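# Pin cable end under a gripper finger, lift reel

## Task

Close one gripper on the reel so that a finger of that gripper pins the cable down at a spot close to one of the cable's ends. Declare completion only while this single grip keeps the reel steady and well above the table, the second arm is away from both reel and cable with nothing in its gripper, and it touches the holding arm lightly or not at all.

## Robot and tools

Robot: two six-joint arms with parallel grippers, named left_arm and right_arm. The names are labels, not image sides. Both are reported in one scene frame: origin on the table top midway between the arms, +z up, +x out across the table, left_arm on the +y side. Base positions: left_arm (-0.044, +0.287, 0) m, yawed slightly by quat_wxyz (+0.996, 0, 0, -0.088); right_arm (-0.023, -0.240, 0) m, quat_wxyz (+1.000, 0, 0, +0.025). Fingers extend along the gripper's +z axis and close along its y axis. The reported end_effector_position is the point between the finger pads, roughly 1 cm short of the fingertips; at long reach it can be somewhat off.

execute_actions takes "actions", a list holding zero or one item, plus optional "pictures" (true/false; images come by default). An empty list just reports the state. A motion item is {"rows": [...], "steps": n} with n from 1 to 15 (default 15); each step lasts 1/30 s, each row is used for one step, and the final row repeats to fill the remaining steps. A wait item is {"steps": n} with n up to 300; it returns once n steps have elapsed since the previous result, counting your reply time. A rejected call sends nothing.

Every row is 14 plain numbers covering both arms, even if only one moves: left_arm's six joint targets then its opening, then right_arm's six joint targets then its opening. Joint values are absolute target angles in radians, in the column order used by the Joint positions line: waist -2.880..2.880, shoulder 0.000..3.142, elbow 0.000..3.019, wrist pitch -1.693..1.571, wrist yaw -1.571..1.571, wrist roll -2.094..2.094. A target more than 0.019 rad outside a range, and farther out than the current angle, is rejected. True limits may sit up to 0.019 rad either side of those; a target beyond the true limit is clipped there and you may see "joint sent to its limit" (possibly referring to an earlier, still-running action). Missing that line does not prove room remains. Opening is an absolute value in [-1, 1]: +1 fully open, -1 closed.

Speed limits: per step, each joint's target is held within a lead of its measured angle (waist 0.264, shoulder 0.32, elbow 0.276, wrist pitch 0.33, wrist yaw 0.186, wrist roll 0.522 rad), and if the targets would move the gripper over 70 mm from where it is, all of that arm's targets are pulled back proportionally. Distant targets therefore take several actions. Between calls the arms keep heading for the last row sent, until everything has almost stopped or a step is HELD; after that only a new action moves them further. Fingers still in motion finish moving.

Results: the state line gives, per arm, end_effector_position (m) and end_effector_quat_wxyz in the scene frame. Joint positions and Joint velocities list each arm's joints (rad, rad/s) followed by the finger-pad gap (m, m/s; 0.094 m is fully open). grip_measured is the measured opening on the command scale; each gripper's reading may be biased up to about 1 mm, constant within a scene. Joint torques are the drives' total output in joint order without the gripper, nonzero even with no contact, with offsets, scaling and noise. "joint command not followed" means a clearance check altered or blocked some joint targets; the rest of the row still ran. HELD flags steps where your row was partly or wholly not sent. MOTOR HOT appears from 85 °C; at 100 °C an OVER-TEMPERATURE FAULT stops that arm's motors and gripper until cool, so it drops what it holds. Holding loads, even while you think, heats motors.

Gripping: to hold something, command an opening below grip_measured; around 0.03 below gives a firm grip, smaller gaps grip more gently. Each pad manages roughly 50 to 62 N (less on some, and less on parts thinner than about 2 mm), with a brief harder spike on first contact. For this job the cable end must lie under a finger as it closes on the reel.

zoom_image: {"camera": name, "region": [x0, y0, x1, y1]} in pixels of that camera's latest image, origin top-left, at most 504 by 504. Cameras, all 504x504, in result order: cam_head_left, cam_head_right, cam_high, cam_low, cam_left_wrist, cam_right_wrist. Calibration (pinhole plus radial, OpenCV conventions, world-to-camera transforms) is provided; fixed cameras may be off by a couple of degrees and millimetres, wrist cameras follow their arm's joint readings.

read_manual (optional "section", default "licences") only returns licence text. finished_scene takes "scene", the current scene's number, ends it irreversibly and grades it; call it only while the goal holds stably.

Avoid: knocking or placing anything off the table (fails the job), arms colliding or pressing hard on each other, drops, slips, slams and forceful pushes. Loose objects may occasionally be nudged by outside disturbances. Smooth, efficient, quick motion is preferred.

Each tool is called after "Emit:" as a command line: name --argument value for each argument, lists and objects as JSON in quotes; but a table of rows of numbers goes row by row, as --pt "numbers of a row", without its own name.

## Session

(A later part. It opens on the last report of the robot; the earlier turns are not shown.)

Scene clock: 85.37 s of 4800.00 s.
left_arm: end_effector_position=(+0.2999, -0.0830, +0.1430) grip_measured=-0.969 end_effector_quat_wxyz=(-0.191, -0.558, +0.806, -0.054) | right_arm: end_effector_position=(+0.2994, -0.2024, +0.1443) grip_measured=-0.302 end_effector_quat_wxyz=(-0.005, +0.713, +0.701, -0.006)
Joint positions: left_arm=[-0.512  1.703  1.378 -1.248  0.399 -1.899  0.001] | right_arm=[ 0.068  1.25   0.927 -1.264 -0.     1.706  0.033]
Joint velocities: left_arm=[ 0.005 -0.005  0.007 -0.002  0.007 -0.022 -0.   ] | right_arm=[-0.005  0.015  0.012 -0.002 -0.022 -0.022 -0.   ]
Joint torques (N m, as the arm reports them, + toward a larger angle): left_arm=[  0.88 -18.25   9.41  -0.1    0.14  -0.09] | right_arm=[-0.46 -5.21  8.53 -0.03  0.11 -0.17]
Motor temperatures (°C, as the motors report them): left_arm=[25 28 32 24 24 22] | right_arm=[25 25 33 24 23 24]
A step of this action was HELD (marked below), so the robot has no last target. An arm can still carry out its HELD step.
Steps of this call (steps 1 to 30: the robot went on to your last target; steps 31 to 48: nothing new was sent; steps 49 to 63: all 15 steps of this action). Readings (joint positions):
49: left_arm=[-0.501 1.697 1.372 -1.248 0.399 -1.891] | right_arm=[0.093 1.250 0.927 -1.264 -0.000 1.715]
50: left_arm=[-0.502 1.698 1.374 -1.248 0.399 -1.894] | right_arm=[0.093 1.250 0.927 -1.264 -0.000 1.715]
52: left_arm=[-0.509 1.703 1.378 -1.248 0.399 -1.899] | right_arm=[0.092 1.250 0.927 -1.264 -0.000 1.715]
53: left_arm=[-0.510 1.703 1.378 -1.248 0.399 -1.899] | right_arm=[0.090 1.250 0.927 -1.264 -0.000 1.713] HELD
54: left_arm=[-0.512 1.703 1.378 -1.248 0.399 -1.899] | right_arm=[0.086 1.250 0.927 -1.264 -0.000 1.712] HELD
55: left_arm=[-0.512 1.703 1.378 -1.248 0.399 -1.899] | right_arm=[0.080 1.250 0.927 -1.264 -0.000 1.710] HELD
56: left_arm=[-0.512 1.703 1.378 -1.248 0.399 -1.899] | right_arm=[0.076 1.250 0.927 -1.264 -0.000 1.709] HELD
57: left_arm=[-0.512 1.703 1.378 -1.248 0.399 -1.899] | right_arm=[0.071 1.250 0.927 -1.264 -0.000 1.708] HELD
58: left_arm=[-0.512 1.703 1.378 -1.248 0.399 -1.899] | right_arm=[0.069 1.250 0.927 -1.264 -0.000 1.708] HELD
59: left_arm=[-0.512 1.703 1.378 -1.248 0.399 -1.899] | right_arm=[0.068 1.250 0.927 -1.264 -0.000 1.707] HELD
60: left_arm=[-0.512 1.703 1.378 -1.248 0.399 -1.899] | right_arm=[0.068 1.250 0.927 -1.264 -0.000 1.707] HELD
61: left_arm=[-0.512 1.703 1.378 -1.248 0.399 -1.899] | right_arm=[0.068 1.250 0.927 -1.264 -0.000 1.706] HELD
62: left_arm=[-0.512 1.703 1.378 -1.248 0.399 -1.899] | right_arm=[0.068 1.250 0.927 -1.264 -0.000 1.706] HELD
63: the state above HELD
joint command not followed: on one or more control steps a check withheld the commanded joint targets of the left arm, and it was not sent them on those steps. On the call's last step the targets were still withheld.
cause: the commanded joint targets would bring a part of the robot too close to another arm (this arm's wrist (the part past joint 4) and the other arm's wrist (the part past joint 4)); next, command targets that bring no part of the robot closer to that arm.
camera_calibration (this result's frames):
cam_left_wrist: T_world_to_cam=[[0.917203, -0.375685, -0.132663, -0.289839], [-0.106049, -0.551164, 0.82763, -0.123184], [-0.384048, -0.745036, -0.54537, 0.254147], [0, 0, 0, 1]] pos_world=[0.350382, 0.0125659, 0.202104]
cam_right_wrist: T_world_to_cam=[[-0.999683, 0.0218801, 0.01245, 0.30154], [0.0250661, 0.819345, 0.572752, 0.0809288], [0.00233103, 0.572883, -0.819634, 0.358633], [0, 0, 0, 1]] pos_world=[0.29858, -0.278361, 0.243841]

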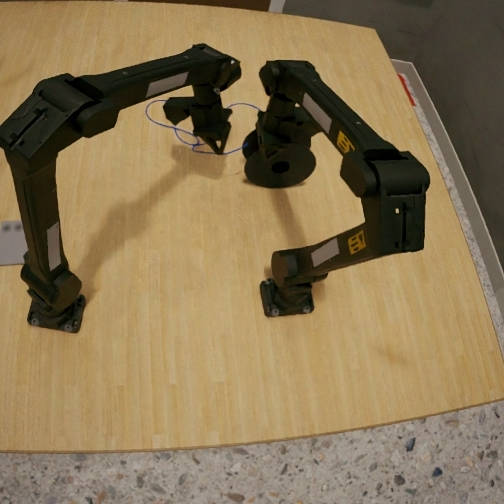

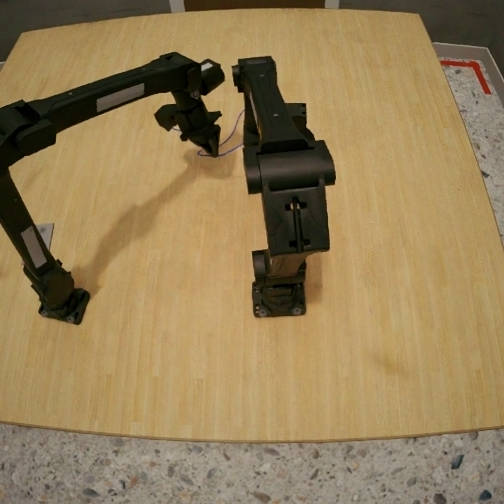

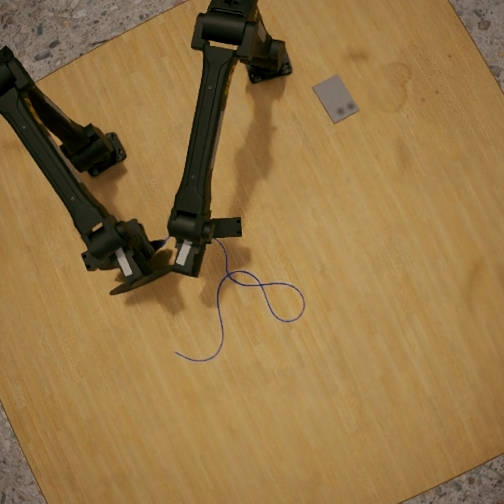

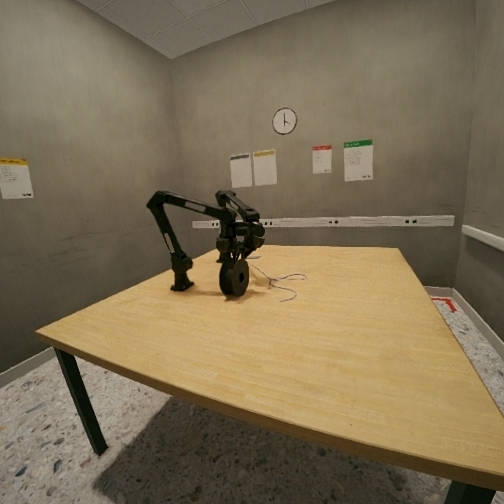

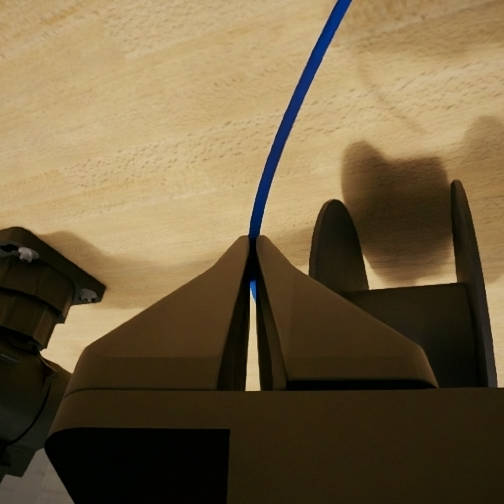

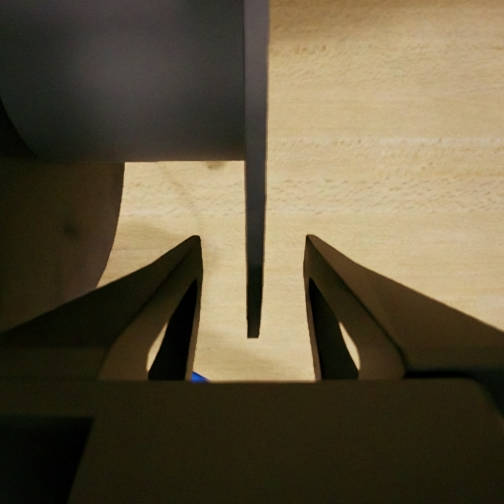

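Emit:
execute_actions --actions '[{"rows":[[-0.512,1.703,1.39,-1.248,0.4,-1.9,-1,0.03,1.262,0.94,-1.255,-0.075,1.67,-0.3],[-0.512,1.703,1.39,-1.248,0.4,-1.9,-1,0.03,1.262,0.94,-1.255,-0.075,1.67,-0.3],[-0.512,1.703,1.39,-1.248,0.4,-1.9,-1,0.03,1.262,0.94,-1.255,-0.075,1.67,-0.3],[-0.512,1.703,1.39,-1.248,0.4,-1.9,-1,-0.01,1.266,0.935,-1.255,-0.15,1.63,-0.3],[-0.512,1.703,1.39,-1.248,0.4,-1.9,-1,-0.01,1.266,0.935,-1.255,-0.15,1.63,-0.3],[-0.512,1.703,1.39,-1.248,0.4,-1.9,-1,-0.01,1.266,0.935,-1.255,-0.15,1.63,-0.3],[-0.512,1.703,1.39,-1.248,0.4,-1.9,-1,-0.05,1.27,0.93,-1.255,-0.225,1.59,-0.3],[-0.512,1.703,1.39,-1.248,0.4,-1.9,-1,-0.05,1.27,0.93,-1.255,-0.225,1.59,-0.3],[-0.512,1.703,1.39,-1.248,0.4,-1.9,-1,-0.05,1.27,0.93,-1.255,-0.225,1.59,-0.3],[-0.512,1.703,1.39,-1.248,0.4,-1.9,-1,-0.09,1.275,0.925,-1.255,-0.3,1.55,-0.3]],"steps":15}]' --pictures false

Emit:
execute_actions --actions '[{"rows":[[-0.53,1.73,1.43,-1.22,0.45,-1.92,-1,-0.09,1.275,0.925,-1.255,-0.3,1.55,-0.3],[-0.53,1.73,1.43,-1.22,0.45,-1.92,-1,-0.09,1.275,0.925,-1.255,-0.3,1.55,-0.3],[-0.53,1.73,1.43,-1.22,0.45,-1.92,-1,-0.09,1.275,0.925,-1.255,-0.3,1.55,-0.3],[-0.53,1.73,1.43,-1.22,0.45,-1.92,-1,-0.09,1.275,0.925,-1.255,-0.3,1.55,-0.3],[-0.55,1.74,1.43,-1.22,0.5,-1.95,-1,-0.09,1.275,0.925,-1.255,-0.3,1.55,-0.3]],"steps":15}]'

Scene clock: 89.50 s of 4800.00 s.
left_arm: end_effector_position=(+0.2999, -0.0830, +0.1430) grip_measured=-0.969 end_effector_quat_wxyz=(-0.191, -0.558, +0.806, -0.054) | right_arm: end_effector_position=(+0.3035, -0.2019, +0.1471) grip_measured=-0.302 end_effector_quat_wxyz=(-0.114, +0.718, +0.681, +0.094)
Joint positions: left_arm=[-0.512  1.703  1.378 -1.248  0.399 -1.899  0.001] | right_arm=[-0.084  1.265  0.927 -1.264 -0.294  1.585  0.033]
Joint velocities: left_arm=[ 0.005 -0.015  0.002  0.002 -0.037 -0.095 -0.001] | right_arm=[-0.015 -0.005 -0.007 -0.007  0.007 -0.183  0.   ]
Joint torques (N m, as the arm reports them, + toward a larger angle): left_arm=[  0.78 -18.02  10.67  -0.05   0.15  -0.09] | right_arm=[ 0.32 -4.81  6.94 -0.03 -0.21 -0.19]
Motor temperatures (°C, as the motors report them): left_arm=[25 28 32 24 24 22] | right_arm=[25 25 33 24 23 24]
Steps of this call (steps 1 to 109: nothing new was sent; steps 110 to 124: all 15 steps of this action). Readings (joint positions):
110: left_arm=[-0.512 1.703 1.378 -1.248 0.399 -1.899] | right_arm=[0.064 1.250 0.927 -1.264 -0.037 1.701]
111: left_arm=[-0.512 1.703 1.378 -1.248 0.399 -1.899] | right_arm=[0.060 1.250 0.927 -1.264 -0.059 1.698]
113: left_arm=[-0.512 1.703 1.378 -1.248 0.399 -1.899] | right_arm=[0.046 1.250 0.927 -1.264 -0.109 1.687]
117: left_arm=[-0.512 1.703 1.378 -1.248 0.399 -1.899] | right_arm=[-0.009 1.255 0.927 -1.264 -0.208 1.648]
124: the state above

Scene clock: 90.00 s of 4800.00 s.
left_arm: end_effector_position=(+0.2812, -0.1081, +0.1430) grip_measured=-0.969 end_effector_quat_wxyz=(-0.239, -0.553, +0.796, -0.059) | right_arm: end_effector_position=(+0.3035, -0.2015, +0.1471) grip_measured=-0.302 end_effector_quat_wxyz=(-0.114, +0.711, +0.687, +0.095)
Joint positions: left_arm=[-0.544  1.719  1.381 -1.233  0.497 -1.935  0.001] | right_arm=[-0.084  1.265  0.927 -1.264 -0.296  1.566  0.033]
Joint velocities: left_arm=[ 0.005 -0.015  0.002 -0.007 -0.066 -0.095 -0.001] | right_arm=[-0.005 -0.005  0.002  0.002  0.066  0.066  0.   ]
Joint torques (N m, as the arm reports them, + toward a larger angle): left_arm=[  0.2  -16.28  13.91   0.51   0.37  -0.2 ] | right_arm=[-0.31 -5.29  7.16 -0.06 -0.21 -0.24]
Motor temperatures (°C, as the motors report them): left_arm=[25 28 32 24 24 22] | right_arm=[25 25 33 24 23 24]
Steps of this call (steps 1 to 15: all 15 steps of this action). Readings (joint positions):
1: left_arm=[-0.512 1.703 1.378 -1.245 0.423 -1.901] | right_arm=[-0.084 1.265 0.927 -1.264 -0.295 1.581]
2: left_arm=[-0.512 1.703 1.379 -1.241 0.437 -1.902] | right_arm=[-0.084 1.265 0.927 -1.264 -0.296 1.578]
4: left_arm=[-0.515 1.705 1.380 -1.236 0.445 -1.904] | right_arm=[-0.084 1.265 0.927 -1.264 -0.296 1.573]
8: left_arm=[-0.529 1.712 1.381 -1.233 0.495 -1.924] | right_arm=[-0.084 1.265 0.927 -1.264 -0.296 1.568]
15: the state above
camera_calibration (this result's frames):
cam_left_wrist: T_world_to_cam=[[0.905711, -0.38559, -0.176091, -0.273775], [-0.0427189, -0.496322, 0.867087, -0.15654], [-0.421738, -0.777808, -0.465996, 0.22397], [0, 0, 0, 1]] pos_world=[0.335731, -0.00905336, 0.191894]
cam_right_wrist: T_world_to_cam=[[-0.999017, 0.0345222, 0.0278174, 0.305673], [0.0431666, 0.614309, 0.787884, -0.0000092553], [0.0101109, 0.78831, -0.615196, 0.371417], [0, 0, 0, 1]] pos_world=[0.301618, -0.303338, 0.219998]

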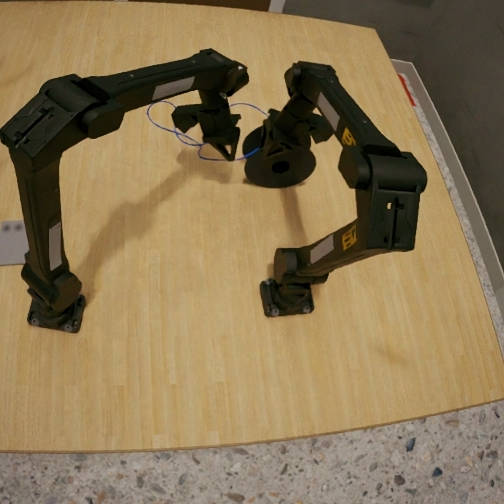

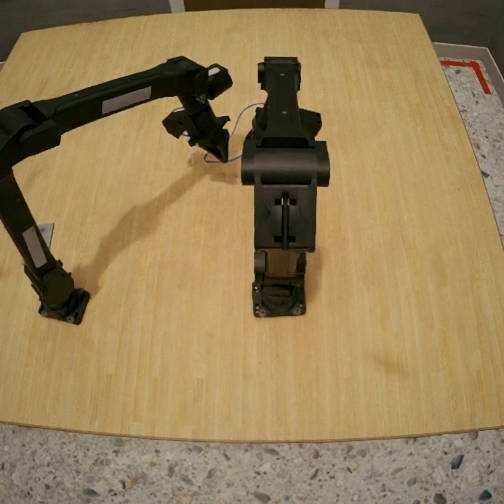

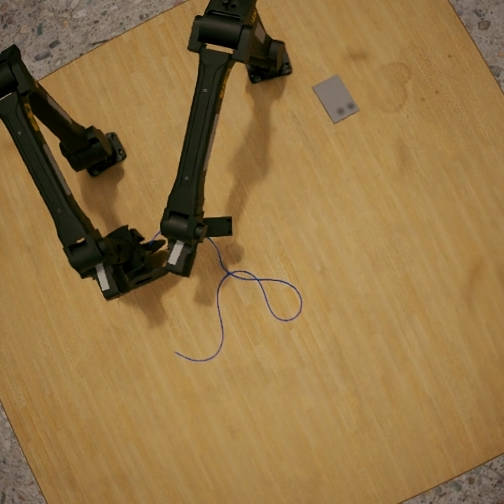

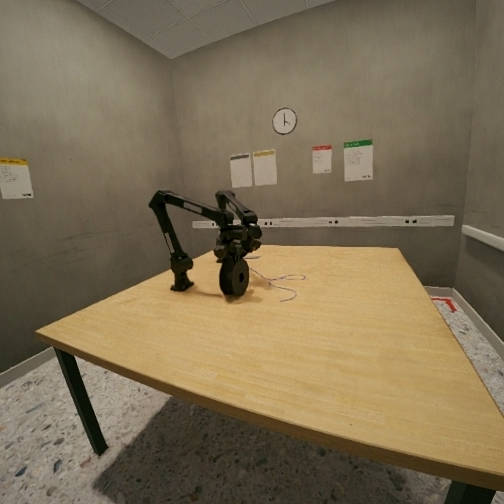

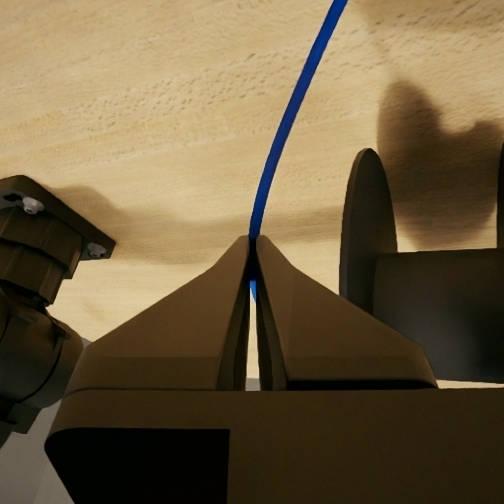

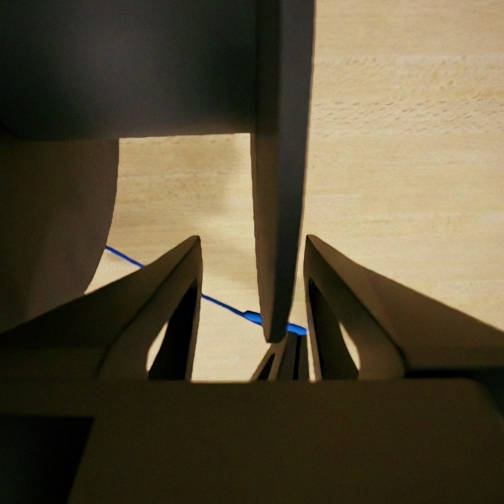

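Emit:
zoom_image --camera "cam_head_left" --region '[200, 100, 320, 200]'

Region (200, 100, 320, 200) of cam_head_left's 504x504 image, scaled by 4.200, with more detail than that image has.

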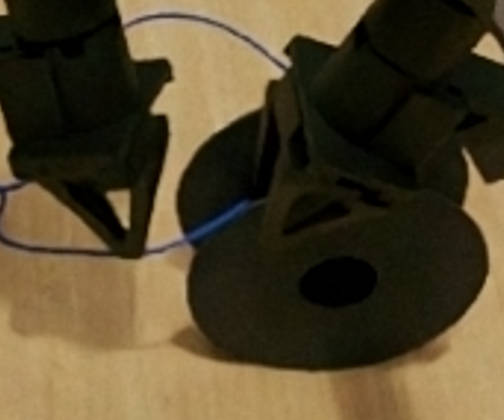

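Emit:
execute_actions --actions '[{"rows":[[-0.525,1.775,1.47,-1.24,0.5,-1.93,-1,-0.084,1.275,0.925,-1.255,-0.3,1.55,-0.3],[-0.525,1.775,1.47,-1.24,0.5,-1.93,-1,-0.084,1.275,0.925,-1.255,-0.3,1.55,-0.3],[-0.525,1.775,1.47,-1.24,0.5,-1.93,-1,-0.084,1.275,0.925,-1.255,-0.3,1.55,-0.3],[-0.525,1.775,1.47,-1.24,0.5,-1.93,-1,-0.084,1.275,0.925,-1.255,-0.3,1.55,-0.3],[-0.525,1.775,1.47,-1.24,0.5,-1.93,-1,-0.084,1.275,0.925,-1.255,-0.3,1.55,-0.3],[-0.525,1.775,1.47,-1.24,0.5,-1.93,-1,-0.084,1.275,0.925,-1.255,-0.3,1.55,-0.3],[-0.525,1.775,1.47,-1.24,0.5,-1.93,-1,-0.084,1.275,0.925,-1.255,-0.3,1.55,-0.3],[-0.535,1.80,1.465,-1.24,0.5,-1.93,-1,-0.084,1.275,0.925,-1.255,-0.3,1.55,-0.3]],"steps":15}]'

Emit:
zoom_image --camera "cam_head_left" --region '[200, 100, 320, 200]'

Scene clock: 94.10 s of 4800.00 s.
left_arm: end_effector_position=(+0.2954, -0.1166, +0.1286) grip_measured=-0.969 end_effector_quat_wxyz=(-0.241, -0.558, +0.792, -0.050) | right_arm: end_effector_position=(+0.3035, -0.2015, +0.1471) grip_measured=-0.302 end_effector_quat_wxyz=(-0.114, +0.711, +0.688, +0.095)
Joint positions: left_arm=[-0.538  1.781  1.425 -1.234  0.497 -1.938  0.001] | right_arm=[-0.084  1.265  0.927 -1.264 -0.296  1.565  0.033]
Joint velocities: left_arm=[-0.005  0.034  0.002 -0.027 -0.051  0.022 -0.   ] | right_arm=[-0.005 -0.015 -0.007 -0.002 -0.037 -0.051 -0.   ]
Joint torques (N m, as the arm reports them, + toward a larger angle): left_arm=[  1.07 -17.68  13.03  -0.3    0.37  -0.03] | right_arm=[ 1.15 -4.93  6.92 -0.1  -0.22 -0.18]
Motor temperatures (°C, as the motors report them): left_arm=[25 28 33 24 24 22] | right_arm=[25 25 32 24 23 24]
Steps of this call (steps 1 to 15: the robot went on to your last target; steps 16 to 108: nothing new was sent; steps 109 to 123: all 15 steps of this action). Readings (joint positions):
109: left_arm=[-0.543 1.722 1.385 -1.234 0.497 -1.938] | right_arm=[-0.084 1.265 0.927 -1.264 -0.296 1.565]
110: left_arm=[-0.543 1.728 1.395 -1.234 0.497 -1.938] | right_arm=[-0.084 1.265 0.927 -1.264 -0.296 1.565]
112: left_arm=[-0.541 1.743 1.415 -1.234 0.497 -1.938] | right_arm=[-0.084 1.265 0.927 -1.264 -0.296 1.565]
116: left_arm=[-0.538 1.756 1.425 -1.234 0.497 -1.938] | right_arm=[-0.084 1.265 0.927 -1.264 -0.296 1.565]
123: the state above
camera_calibration (this result's frames):
cam_left_wrist: T_world_to_cam=[[0.906153, -0.375564, -0.194521, -0.289007], [-0.0256447, -0.507856, 0.86106, -0.153288], [-0.422172, -0.775264, -0.469826, 0.217576], [0, 0, 0, 1]] pos_world=[0.349808, -0.0177098, 0.177995]
cam_right_wrist: T_world_to_cam=[[-0.999048, 0.033793, 0.027595, 0.305568], [0.0425427, 0.614328, 0.787903, 0.000181093], [0.00967323, 0.788327, -0.615181, 0.371551], [0, 0, 0, 1]] pos_world=[0.301676, -0.303341, 0.219996]

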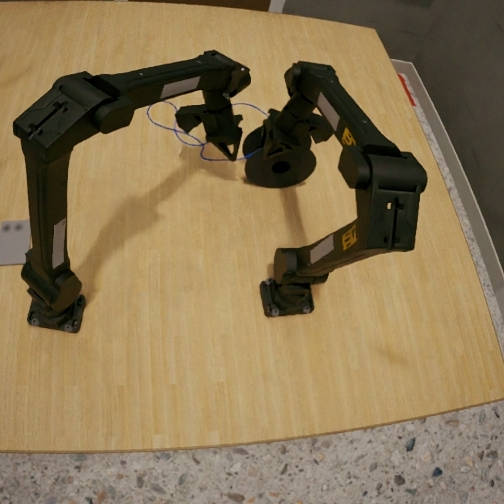

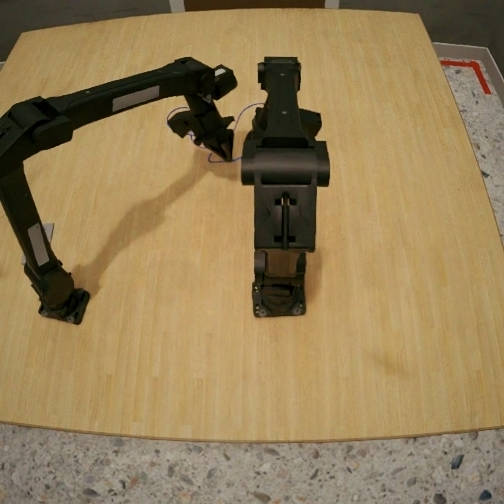

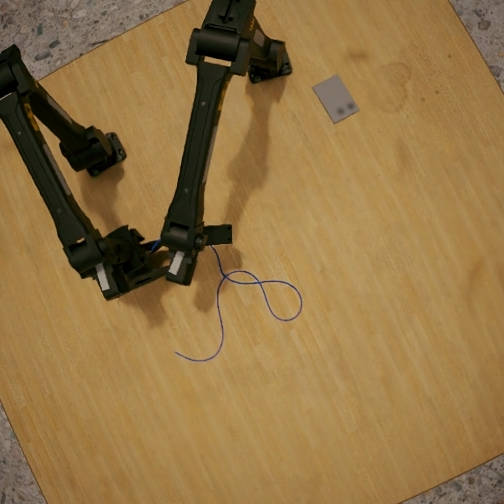

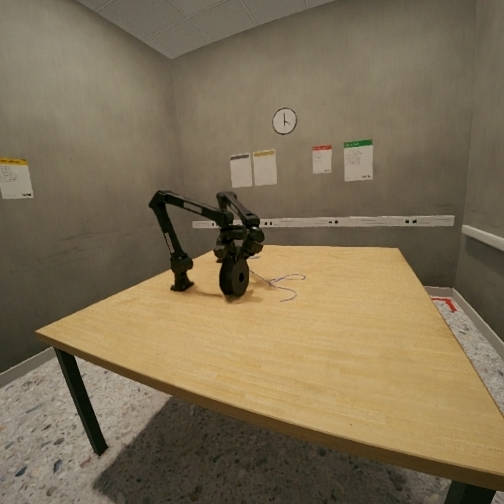

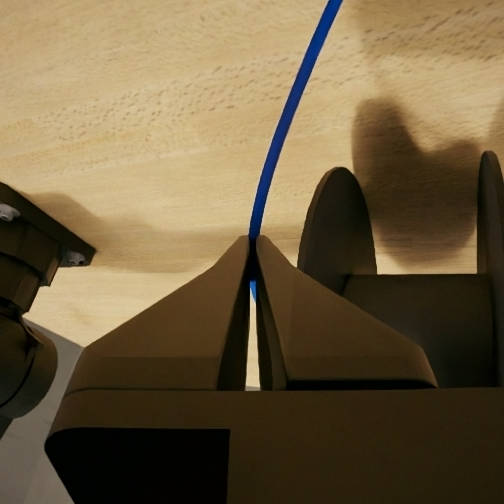

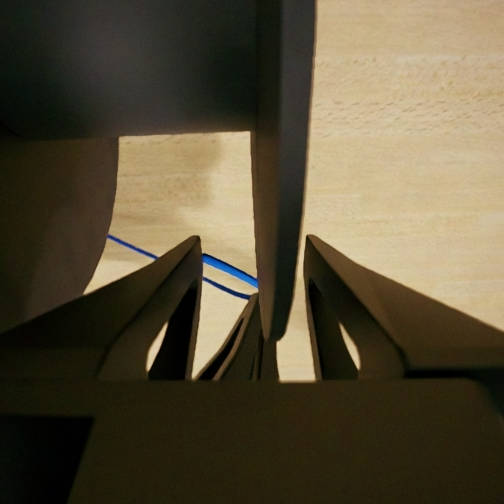

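Region (200, 100, 320, 200) of cam_head_left's 504x504 image, scaled by 4.200, with more detail than that image has.

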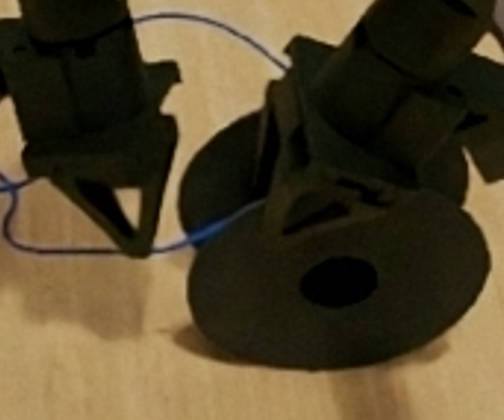

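Emit:
execute_actions --actions '[{"rows":[[-0.538,1.80,1.465,-1.24,0.5,-1.93,-1,-0.084,1.275,0.925,-1.255,-0.3,1.55,-1]],"steps":15}]'

Scene clock: 95.70 s of 4800.00 s.
left_arm: end_effector_position=(+0.2954, -0.1166, +0.1279) grip_measured=-0.969 end_effector_quat_wxyz=(-0.241, -0.559, +0.792, -0.050) | right_arm: end_effector_position=(+0.3048, -0.2010, +0.1472) grip_measured=-0.951 end_effector_quat_wxyz=(-0.112, +0.708, +0.690, +0.099)
Joint positions: left_arm=[-0.538  1.782  1.425 -1.234  0.497 -1.938  0.001] | right_arm=[-0.084  1.265  0.927 -1.259 -0.299  1.558  0.002]
Joint velocities: left_arm=[-0.005 -0.005 -0.007 -0.012 -0.081 -0.051 -0.   ] | right_arm=[-0.015 -0.005 -0.007 -0.012 -0.022 -0.022  0.   ]
Joint torques (N m, as the arm reports them, + toward a larger angle): left_arm=[  0.83 -17.5   13.1   -0.35   0.35  -0.03] | right_arm=[ 0.74 -4.95  6.99 -0.16 -0.12 -0.15]
Motor temperatures (°C, as the motors report them): left_arm=[25 28 33 24 24 22] | right_arm=[25 25 32 24 23 24]
Steps of this call (steps 1 to 15: the robot went on to your last target; steps 16 to 33: nothing new was sent; steps 34 to 48: all 15 steps of this action). Readings (joint positions):
34: left_arm=[-0.538 1.782 1.425 -1.234 0.497 -1.938] | right_arm=[-0.084 1.265 0.927 -1.264 -0.296 1.565]
35: left_arm=[-0.538 1.782 1.425 -1.234 0.497 -1.938] | right_arm=[-0.084 1.265 0.927 -1.264 -0.296 1.565]
37: left_arm=[-0.538 1.782 1.425 -1.234 0.497 -1.938] | right_arm=[-0.084 1.265 0.927 -1.261 -0.297 1.560]
41: left_arm=[-0.538 1.782 1.425 -1.234 0.497 -1.938] | right_arm=[-0.084 1.265 0.927 -1.259 -0.299 1.558]
48: the state above
camera_calibration (this result's frames):
cam_left_wrist: T_world_to_cam=[[0.905928, -0.375369, -0.195941, -0.288881], [-0.0246525, -0.508716, 0.860581, -0.152963], [-0.422713, -0.774794, -0.470114, 0.217471], [0, 0, 0, 1]] pos_world=[0.349863, -0.0177569, 0.17727]
cam_right_wrist: T_world_to_cam=[[-0.999411, 0.0276202, 0.0203428, 0.306779], [0.0329961, 0.611903, 0.790244, 0.00177779], [0.00937893, 0.79045, -0.612454, 0.371326], [0, 0, 0, 1]] pos_world=[0.303058, -0.303076, 0.219775]

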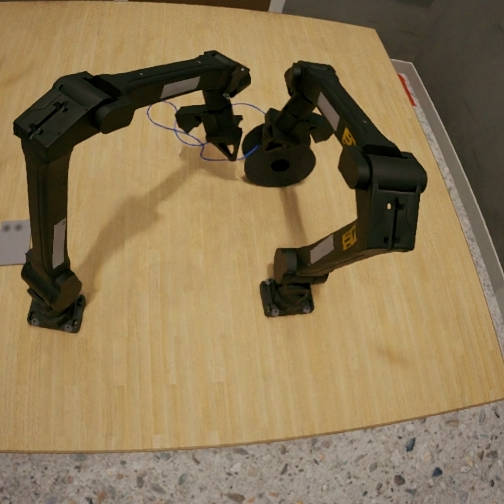

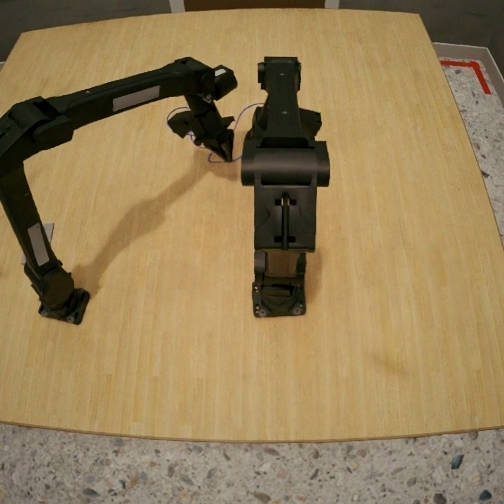

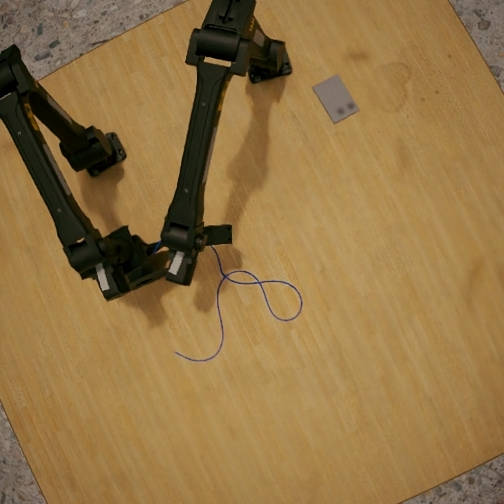

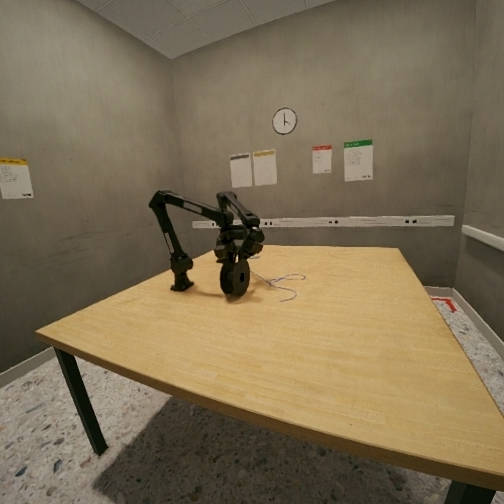

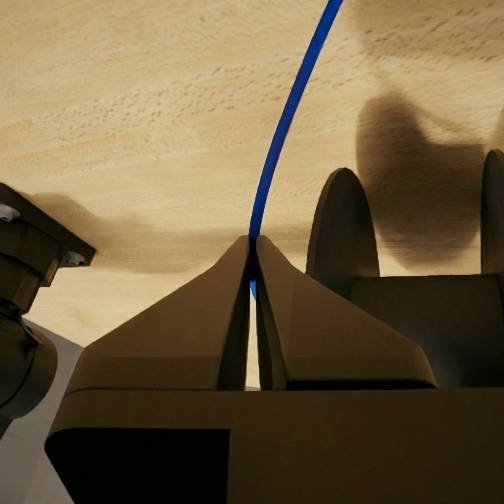

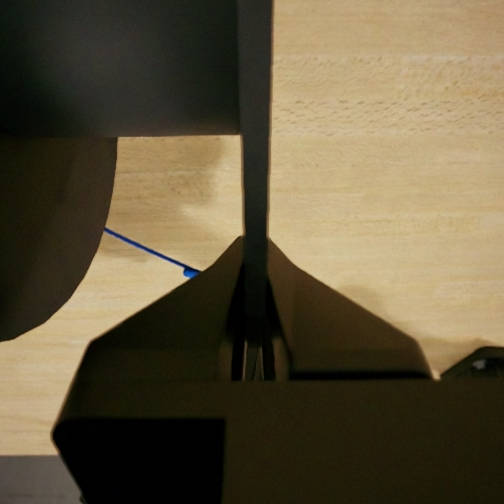

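Emit:
execute_actions --actions '[{"rows":[[-0.538,1.80,1.465,-1.24,0.5,-1.93,-1,-0.084,1.275,0.925,-1.255,-0.3,1.55,0.3],[-0.538,1.80,1.465,-1.24,0.5,-1.93,-1,-0.084,1.275,0.925,-1.255,-0.3,1.55,0.3],[-0.538,1.80,1.465,-1.24,0.5,-1.93,-1,-0.084,1.275,0.925,-1.255,-0.3,1.55,0.3],[-0.538,1.80,1.465,-1.24,0.5,-1.93,-1,-0.084,1.275,0.925,-1.255,-0.3,1.55,0.3],[-0.538,1.80,1.465,-1.24,0.5,-1.93,-1,-0.084,1.275,0.925,-1.255,-0.3,1.55,0.3],[-0.538,1.80,1.465,-1.24,0.5,-1.93,-1,-0.084,1.275,0.925,-1.255,-0.3,1.55,0.3],[-0.538,1.80,1.465,-1.24,0.5,-1.93,-1,-0.07,1.29,0.885,-1.21,-0.3,1.56,0.3]],"steps":15}]'

Scene clock: 102.63 s of 4800.00 s.
left_arm: end_effector_position=(+0.2954, -0.1166, +0.1279) grip_measured=-0.969 end_effector_quat_wxyz=(-0.241, -0.559, +0.792, -0.050) | right_arm: end_effector_position=(+0.3023, -0.2009, +0.1329) grip_measured=+0.299 end_effector_quat_wxyz=(-0.113, +0.708, +0.690, +0.099)
Joint positions: left_arm=[-0.538  1.782  1.425 -1.234  0.497 -1.938  0.001] | right_arm=[-0.084  1.274  0.894 -1.219 -0.299  1.558  0.061]
Joint velocities: left_arm=[-0.005 -0.005 -0.012 -0.022  0.007 -0.066  0.   ] | right_arm=[-0.005  0.005  0.002  0.007 -0.081  0.051 -0.001]
Joint torques (N m, as the arm reports them, + toward a larger angle): left_arm=[  0.4  -17.73  13.02  -0.41   0.37  -0.03] | right_arm=[ 1.61 -4.48  6.47 -0.09 -0.11 -0.07]
Motor temperatures (°C, as the motors report them): left_arm=[25 28 33 24 25 22] | right_arm=[25 25 32 24 23 24]
Steps of this call (steps 1 to 15: the robot went on to your last target; steps 16 to 193: nothing new was sent; steps 194 to 208: all 15 steps of this action). Readings (joint positions):
194: left_arm=[-0.538 1.782 1.425 -1.234 0.497 -1.938] | right_arm=[-0.084 1.265 0.927 -1.259 -0.299 1.558]
195: left_arm=[-0.538 1.782 1.425 -1.234 0.497 -1.938] | right_arm=[-0.084 1.266 0.927 -1.259 -0.299 1.558]
197: left_arm=[-0.538 1.782 1.425 -1.234 0.497 -1.938] | right_arm=[-0.084 1.266 0.927 -1.259 -0.299 1.558]
201: left_arm=[-0.538 1.782 1.425 -1.234 0.497 -1.938] | right_arm=[-0.084 1.267 0.914 -1.237 -0.299 1.558]
208: the state above
camera_calibration (this result's frames):
cam_left_wrist: T_world_to_cam=[[0.905928, -0.375369, -0.195941, -0.288881], [-0.0246525, -0.508716, 0.860581, -0.152963], [-0.422713, -0.774794, -0.470114, 0.217471], [0, 0, 0, 1]] pos_world=[0.349863, -0.0177569, 0.17727]
cam_right_wrist: T_world_to_cam=[[-0.999396, 0.0276197, 0.0211055, 0.30446], [0.0335987, 0.611883, 0.790235, 0.0129477], [0.00891193, 0.790466, -0.612441, 0.362649], [0, 0, 0, 1]] pos_world=[0.300609, -0.302993, 0.205443]

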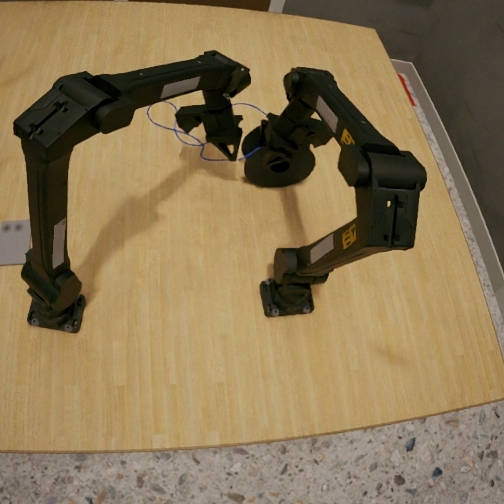

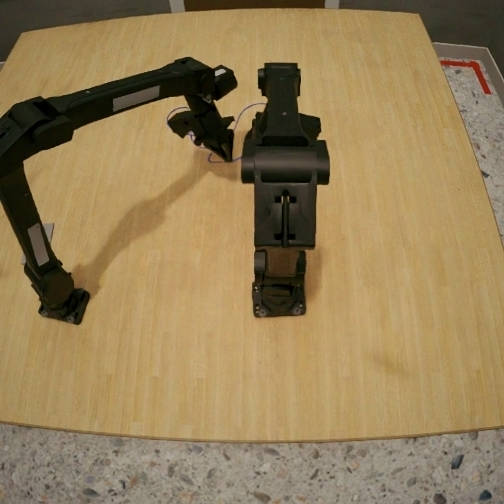

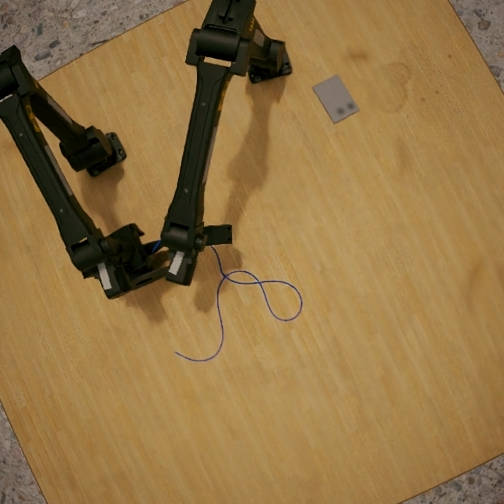

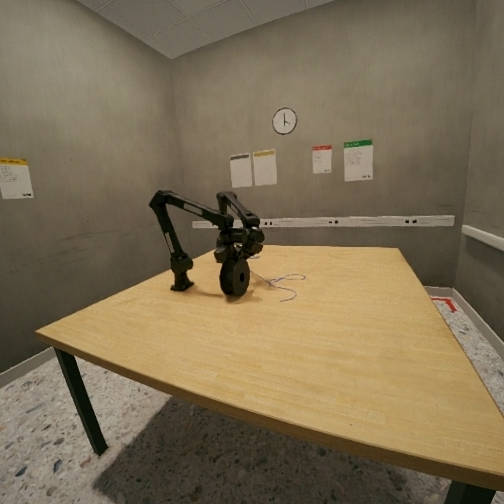

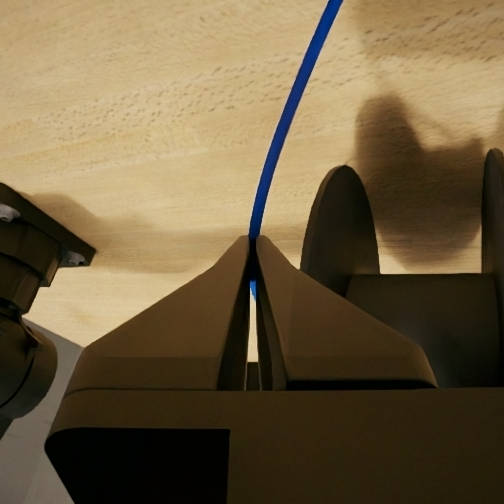

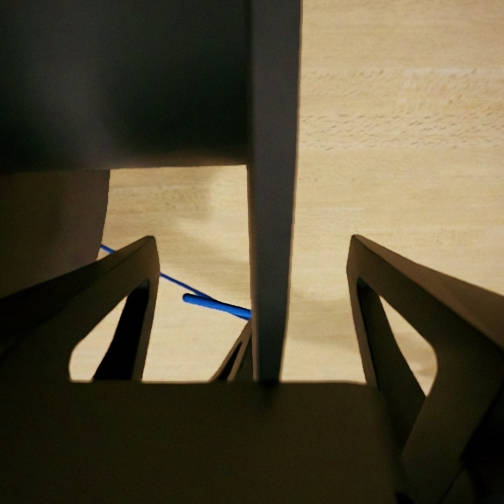

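Emit:
execute_actions --actions '[{"rows":[[-0.538,1.80,1.465,-1.24,0.5,-1.93,-1,-0.05,1.285,0.89,-1.21,-0.3,1.59,0.3],[-0.538,1.80,1.465,-1.24,0.5,-1.93,-1,-0.05,1.285,0.89,-1.21,-0.3,1.59,0.3],[-0.538,1.80,1.465,-1.24,0.5,-1.93,-1,-0.05,1.285,0.89,-1.21,-0.3,1.59,0.3],[-0.538,1.80,1.465,-1.24,0.5,-1.93,-1,-0.005,1.285,0.89,-1.21,-0.3,1.63,0.3]],"steps":15}]'

Scene clock: 104.30 s of 4800.00 s.
left_arm: end_effector_position=(+0.2954, -0.1166, +0.1279) grip_measured=-0.969 end_effector_quat_wxyz=(-0.241, -0.559, +0.792, -0.050) | right_arm: end_effector_position=(+0.2988, -0.1774, +0.1329) grip_measured=+0.299 end_effector_quat_wxyz=(-0.118, +0.701, +0.697, +0.091)
Joint positions: left_arm=[-0.538  1.782  1.425 -1.234  0.497 -1.938  0.001] | right_arm=[-0.011  1.274  0.894 -1.218 -0.299  1.611  0.061]
Joint velocities: left_arm=[-0.005 -0.005  0.002 -0.007 -0.037 -0.051 -0.   ] | right_arm=[-0.005 -0.015 -0.012  0.007  0.051 -0.007  0.001]
Joint torques (N m, as the arm reports them, + toward a larger angle): left_arm=[  0.87 -17.57  13.08  -0.35   0.37  -0.02] | right_arm=[ 1.33 -4.87  6.63  0.1  -0.05  0.1 ]
Motor temperatures (°C, as the motors report them): left_arm=[25 28 34 24 25 22] | right_arm=[25 25 31 24 23 24]
Steps of this call (steps 1 to 15: the robot went on to your last target; steps 16 to 35: nothing new was sent; steps 36 to 50: all 15 steps of this action). Readings (joint positions):
36: left_arm=[-0.538 1.782 1.425 -1.234 0.497 -1.938] | right_arm=[-0.083 1.274 0.894 -1.218 -0.299 1.561]
37: left_arm=[-0.538 1.782 1.425 -1.234 0.497 -1.938] | right_arm=[-0.079 1.274 0.894 -1.218 -0.299 1.564]
39: left_arm=[-0.538 1.782 1.425 -1.234 0.497 -1.938] | right_arm=[-0.067 1.274 0.894 -1.218 -0.299 1.574]
43: left_arm=[-0.538 1.782 1.425 -1.234 0.497 -1.938] | right_arm=[-0.019 1.274 0.894 -1.218 -0.299 1.598]
50: the state above
camera_calibration (this result's frames):
cam_left_wrist: T_world_to_cam=[[0.905928, -0.375369, -0.195941, -0.288881], [-0.0246525, -0.508716, 0.860581, -0.152963], [-0.422713, -0.774794, -0.470114, 0.217471], [0, 0, 0, 1]] pos_world=[0.349863, -0.0177569, 0.17727]
cam_right_wrist: T_world_to_cam=[[-0.999345, 0.00509867, 0.035817, 0.294313], [0.0313989, 0.614018, 0.788668, -0.0000786922], [-0.0179711, 0.789276, -0.613776, 0.352049], [0, 0, 0, 1]] pos_world=[0.300449, -0.279316, 0.2056]

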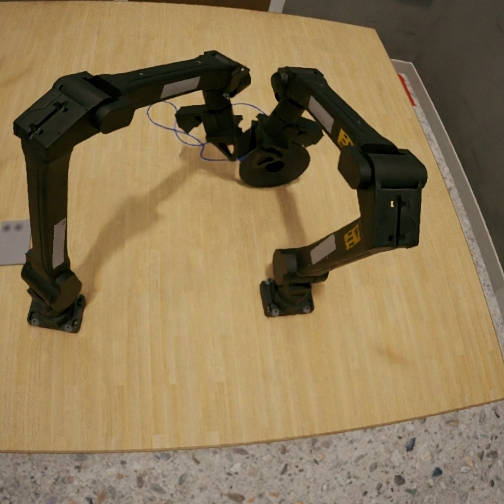

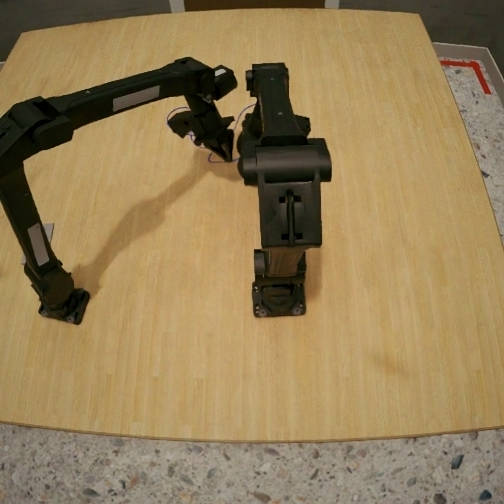

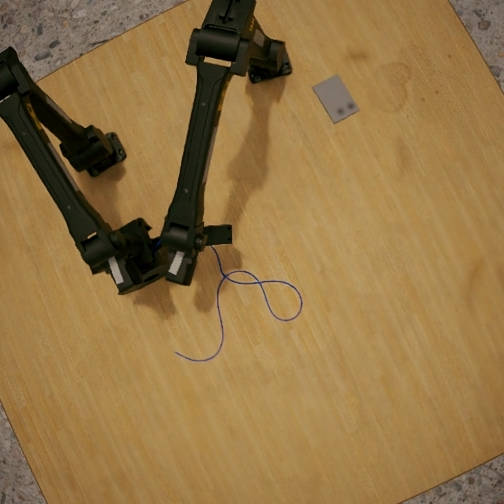

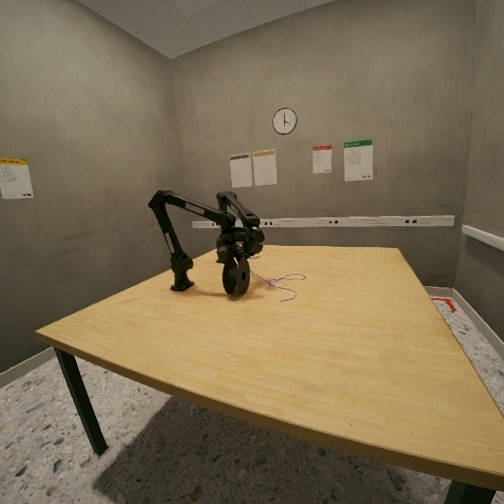

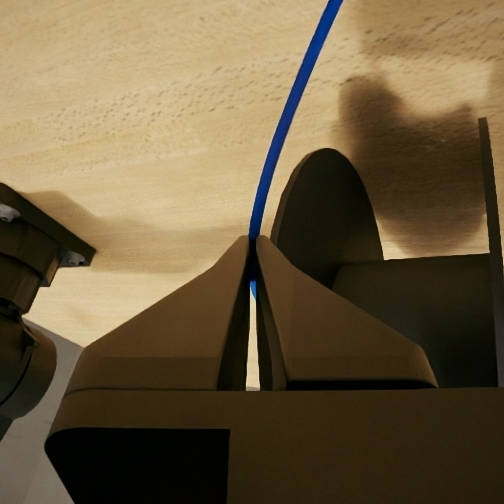

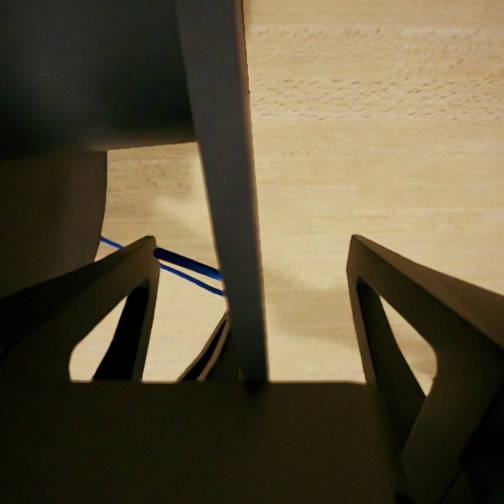

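Emit:
execute_actions --actions '[{"rows":[[-0.538,1.80,1.465,-1.24,0.5,-1.93,-1,-0.011,1.295,0.86,-1.185,-0.3,1.61,0.45],[-0.538,1.80,1.465,-1.24,0.5,-1.93,-1,-0.011,1.295,0.86,-1.185,-0.3,1.61,0.45],[-0.538,1.80,1.465,-1.24,0.5,-1.93,-1,-0.011,1.295,0.86,-1.185,-0.3,1.61,0.45],[-0.538,1.80,1.465,-1.24,0.5,-1.93,-1,-0.011,1.295,0.86,-1.185,-0.3,1.61,0.45],[-0.538,1.80,1.465,-1.24,0.5,-1.93,-1,-0.011,1.295,0.86,-1.185,-0.3,1.61,0.45],[-0.538,1.80,1.465,-1.24,0.5,-1.93,-1,-0.011,1.295,0.86,-1.185,-0.3,1.61,0.45],[-0.538,1.80,1.465,-1.24,0.5,-1.93,-1,-0.011,1.295,0.86,-1.185,-0.3,1.61,0.45],[-0.538,1.80,1.465,-1.24,0.5,-1.93,-1,-0.011,1.295,0.86,-1.185,-0.3,1.61,-1]],"steps":15}]' --pictures false

Emit:
execute_actions --actions '[{"steps":12}]'

Scene clock: 106.93 s of 4800.00 s.
left_arm: end_effector_position=(+0.2954, -0.1168, +0.1281) grip_measured=-0.969 end_effector_quat_wxyz=(-0.241, -0.559, +0.792, -0.050) | right_arm: end_effector_position=(+0.3020, -0.1773, +0.1317) grip_measured=-0.896 end_effector_quat_wxyz=(-0.110, +0.700, +0.699, +0.100)
Joint positions: left_arm=[-0.538  1.782  1.425 -1.234  0.498 -1.938  0.001] | right_arm=[-0.011  1.268  0.886 -1.191 -0.299  1.611  0.005]
Joint velocities: left_arm=[-0.005  0.005  0.017 -0.002  0.066  0.066  0.   ] | right_arm=[-0.005 -0.024  0.007 -0.012 -0.037 -0.081 -0.001]
Joint torques (N m, as the arm reports them, + toward a larger angle): left_arm=[  0.65 -17.68  13.06  -0.38   0.32  -0.06] | right_arm=[ 0.11 -3.65  5.29 -0.19 -0.12 -0.09]
Motor temperatures (°C, as the motors report them): left_arm=[25 29 34 24 25 22] | right_arm=[25 25 31 24 23 24]
Steps of this call (steps 1 to 15: the robot went on to your last target; steps 16 to 64: nothing new was sent; steps 65 to 79: all 15 steps of this action). Readings (joint positions):
65: left_arm=[-0.538 1.782 1.425 -1.234 0.497 -1.938] | right_arm=[-0.011 1.274 0.891 -1.214 -0.299 1.615]
66: left_arm=[-0.538 1.782 1.425 -1.234 0.497 -1.938] | right_arm=[-0.011 1.272 0.890 -1.212 -0.299 1.615]
68: left_arm=[-0.538 1.782 1.425 -1.234 0.497 -1.938] | right_arm=[-0.011 1.271 0.889 -1.210 -0.299 1.615]
72: left_arm=[-0.538 1.782 1.425 -1.234 0.497 -1.938] | right_arm=[-0.011 1.270 0.888 -1.207 -0.299 1.615]
79: the state above

Scene clock: 107.33 s of 4800.00 s.
left_arm: end_effector_position=(+0.2954, -0.1168, +0.1281) grip_measured=-0.969 end_effector_quat_wxyz=(-0.241, -0.559, +0.792, -0.050) | right_arm: end_effector_position=(+0.3020, -0.1773, +0.1318) grip_measured=-0.896 end_effector_quat_wxyz=(-0.110, +0.700, +0.699, +0.100)
Joint positions: left_arm=[-0.538  1.782  1.425 -1.234  0.498 -1.938  0.001] | right_arm=[-0.011  1.267  0.886 -1.191 -0.299  1.611  0.005]
Joint velocities: left_arm=[-0.005  0.005 -0.002 -0.002 -0.037  0.037 -0.   ] | right_arm=[-0.005 -0.005 -0.002  0.007 -0.037  0.022 -0.001]
Joint torques (N m, as the arm reports them, + toward a larger angle): left_arm=[  0.86 -17.88  13.09  -0.37   0.34  -0.03] | right_arm=[ 0.66 -3.44  5.64 -0.17 -0.14 -0.08]
Motor temperatures (°C, as the motors report them): left_arm=[25 29 34 24 25 22] | right_arm=[25 25 31 24 23 24]
Steps of this call (steps 1 to 12: the robot went on to your last target). Readings (joint positions):
1: left_arm=[-0.538 1.782 1.425 -1.234 0.498 -1.938] | right_arm=[-0.011 1.267 0.886 -1.191 -0.299 1.611]
2: left_arm=[-0.538 1.782 1.425 -1.234 0.498 -1.938] | right_arm=[-0.011 1.267 0.886 -1.191 -0.299 1.611]
4: left_arm=[-0.538 1.782 1.425 -1.234 0.498 -1.938] | right_arm=[-0.011 1.267 0.886 -1.191 -0.299 1.611]
8: left_arm=[-0.538 1.782 1.425 -1.234 0.498 -1.938] | right_arm=[-0.011 1.267 0.886 -1.191 -0.299 1.611]
12: the state above
camera_calibration (this result's frames):
cam_left_wrist: T_world_to_cam=[[0.905893, -0.375516, -0.195822, -0.288957], [-0.0244622, -0.508006, 0.861006, -0.15325], [-0.422801, -0.775189, -0.469384, 0.217324], [0, 0, 0, 1]] pos_world=[0.3499, -0.0178928, 0.177374]
cam_right_wrist: T_world_to_cam=[[-0.999927, 0.00544404, 0.0107667, 0.301139], [0.0118421, 0.613545, 0.789571, 0.00634367], [-0.00230741, 0.789641, -0.613565, 0.346694], [0, 0, 0, 1]] pos_world=[0.301842, -0.279296, 0.204469]

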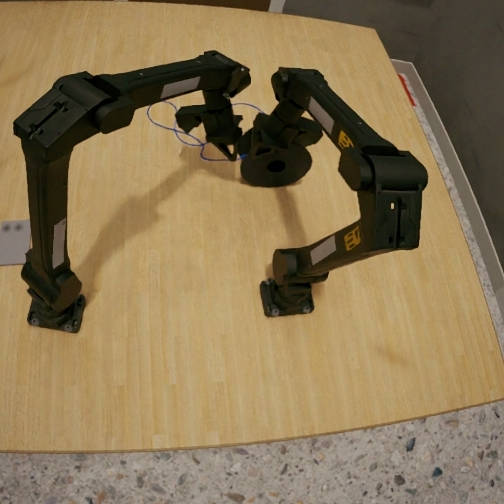

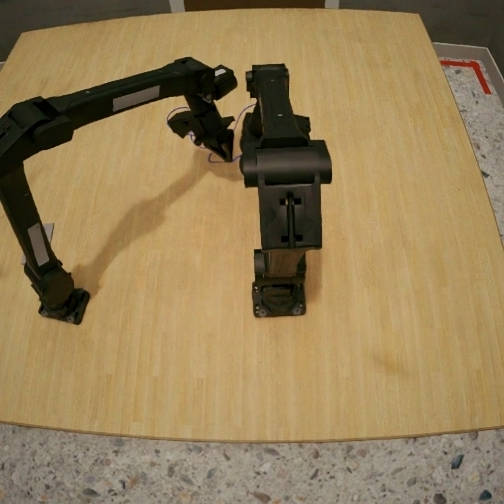

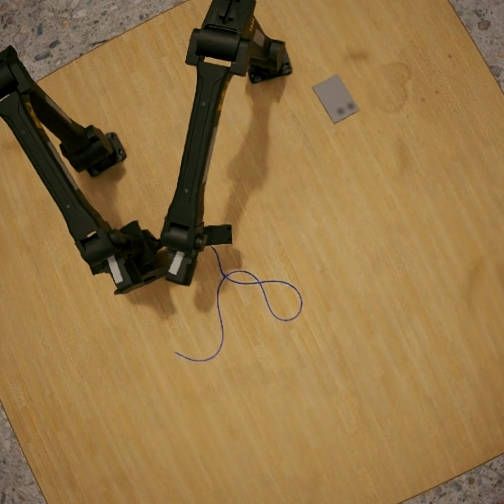

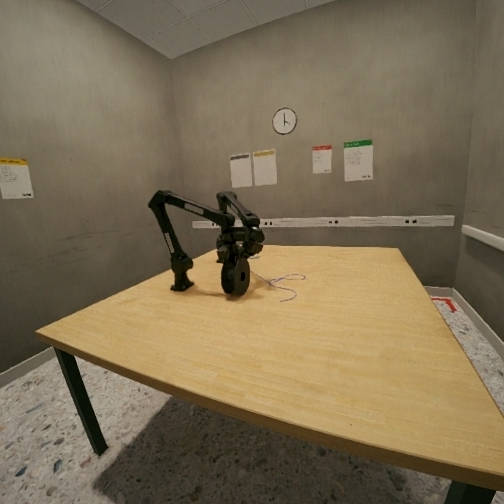

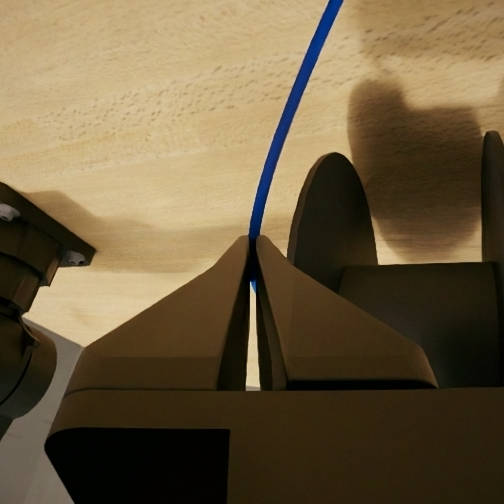

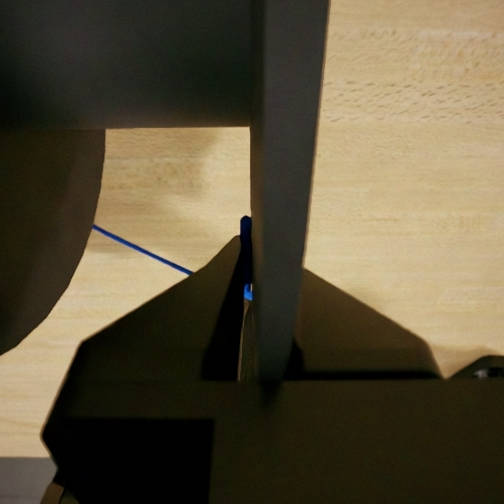

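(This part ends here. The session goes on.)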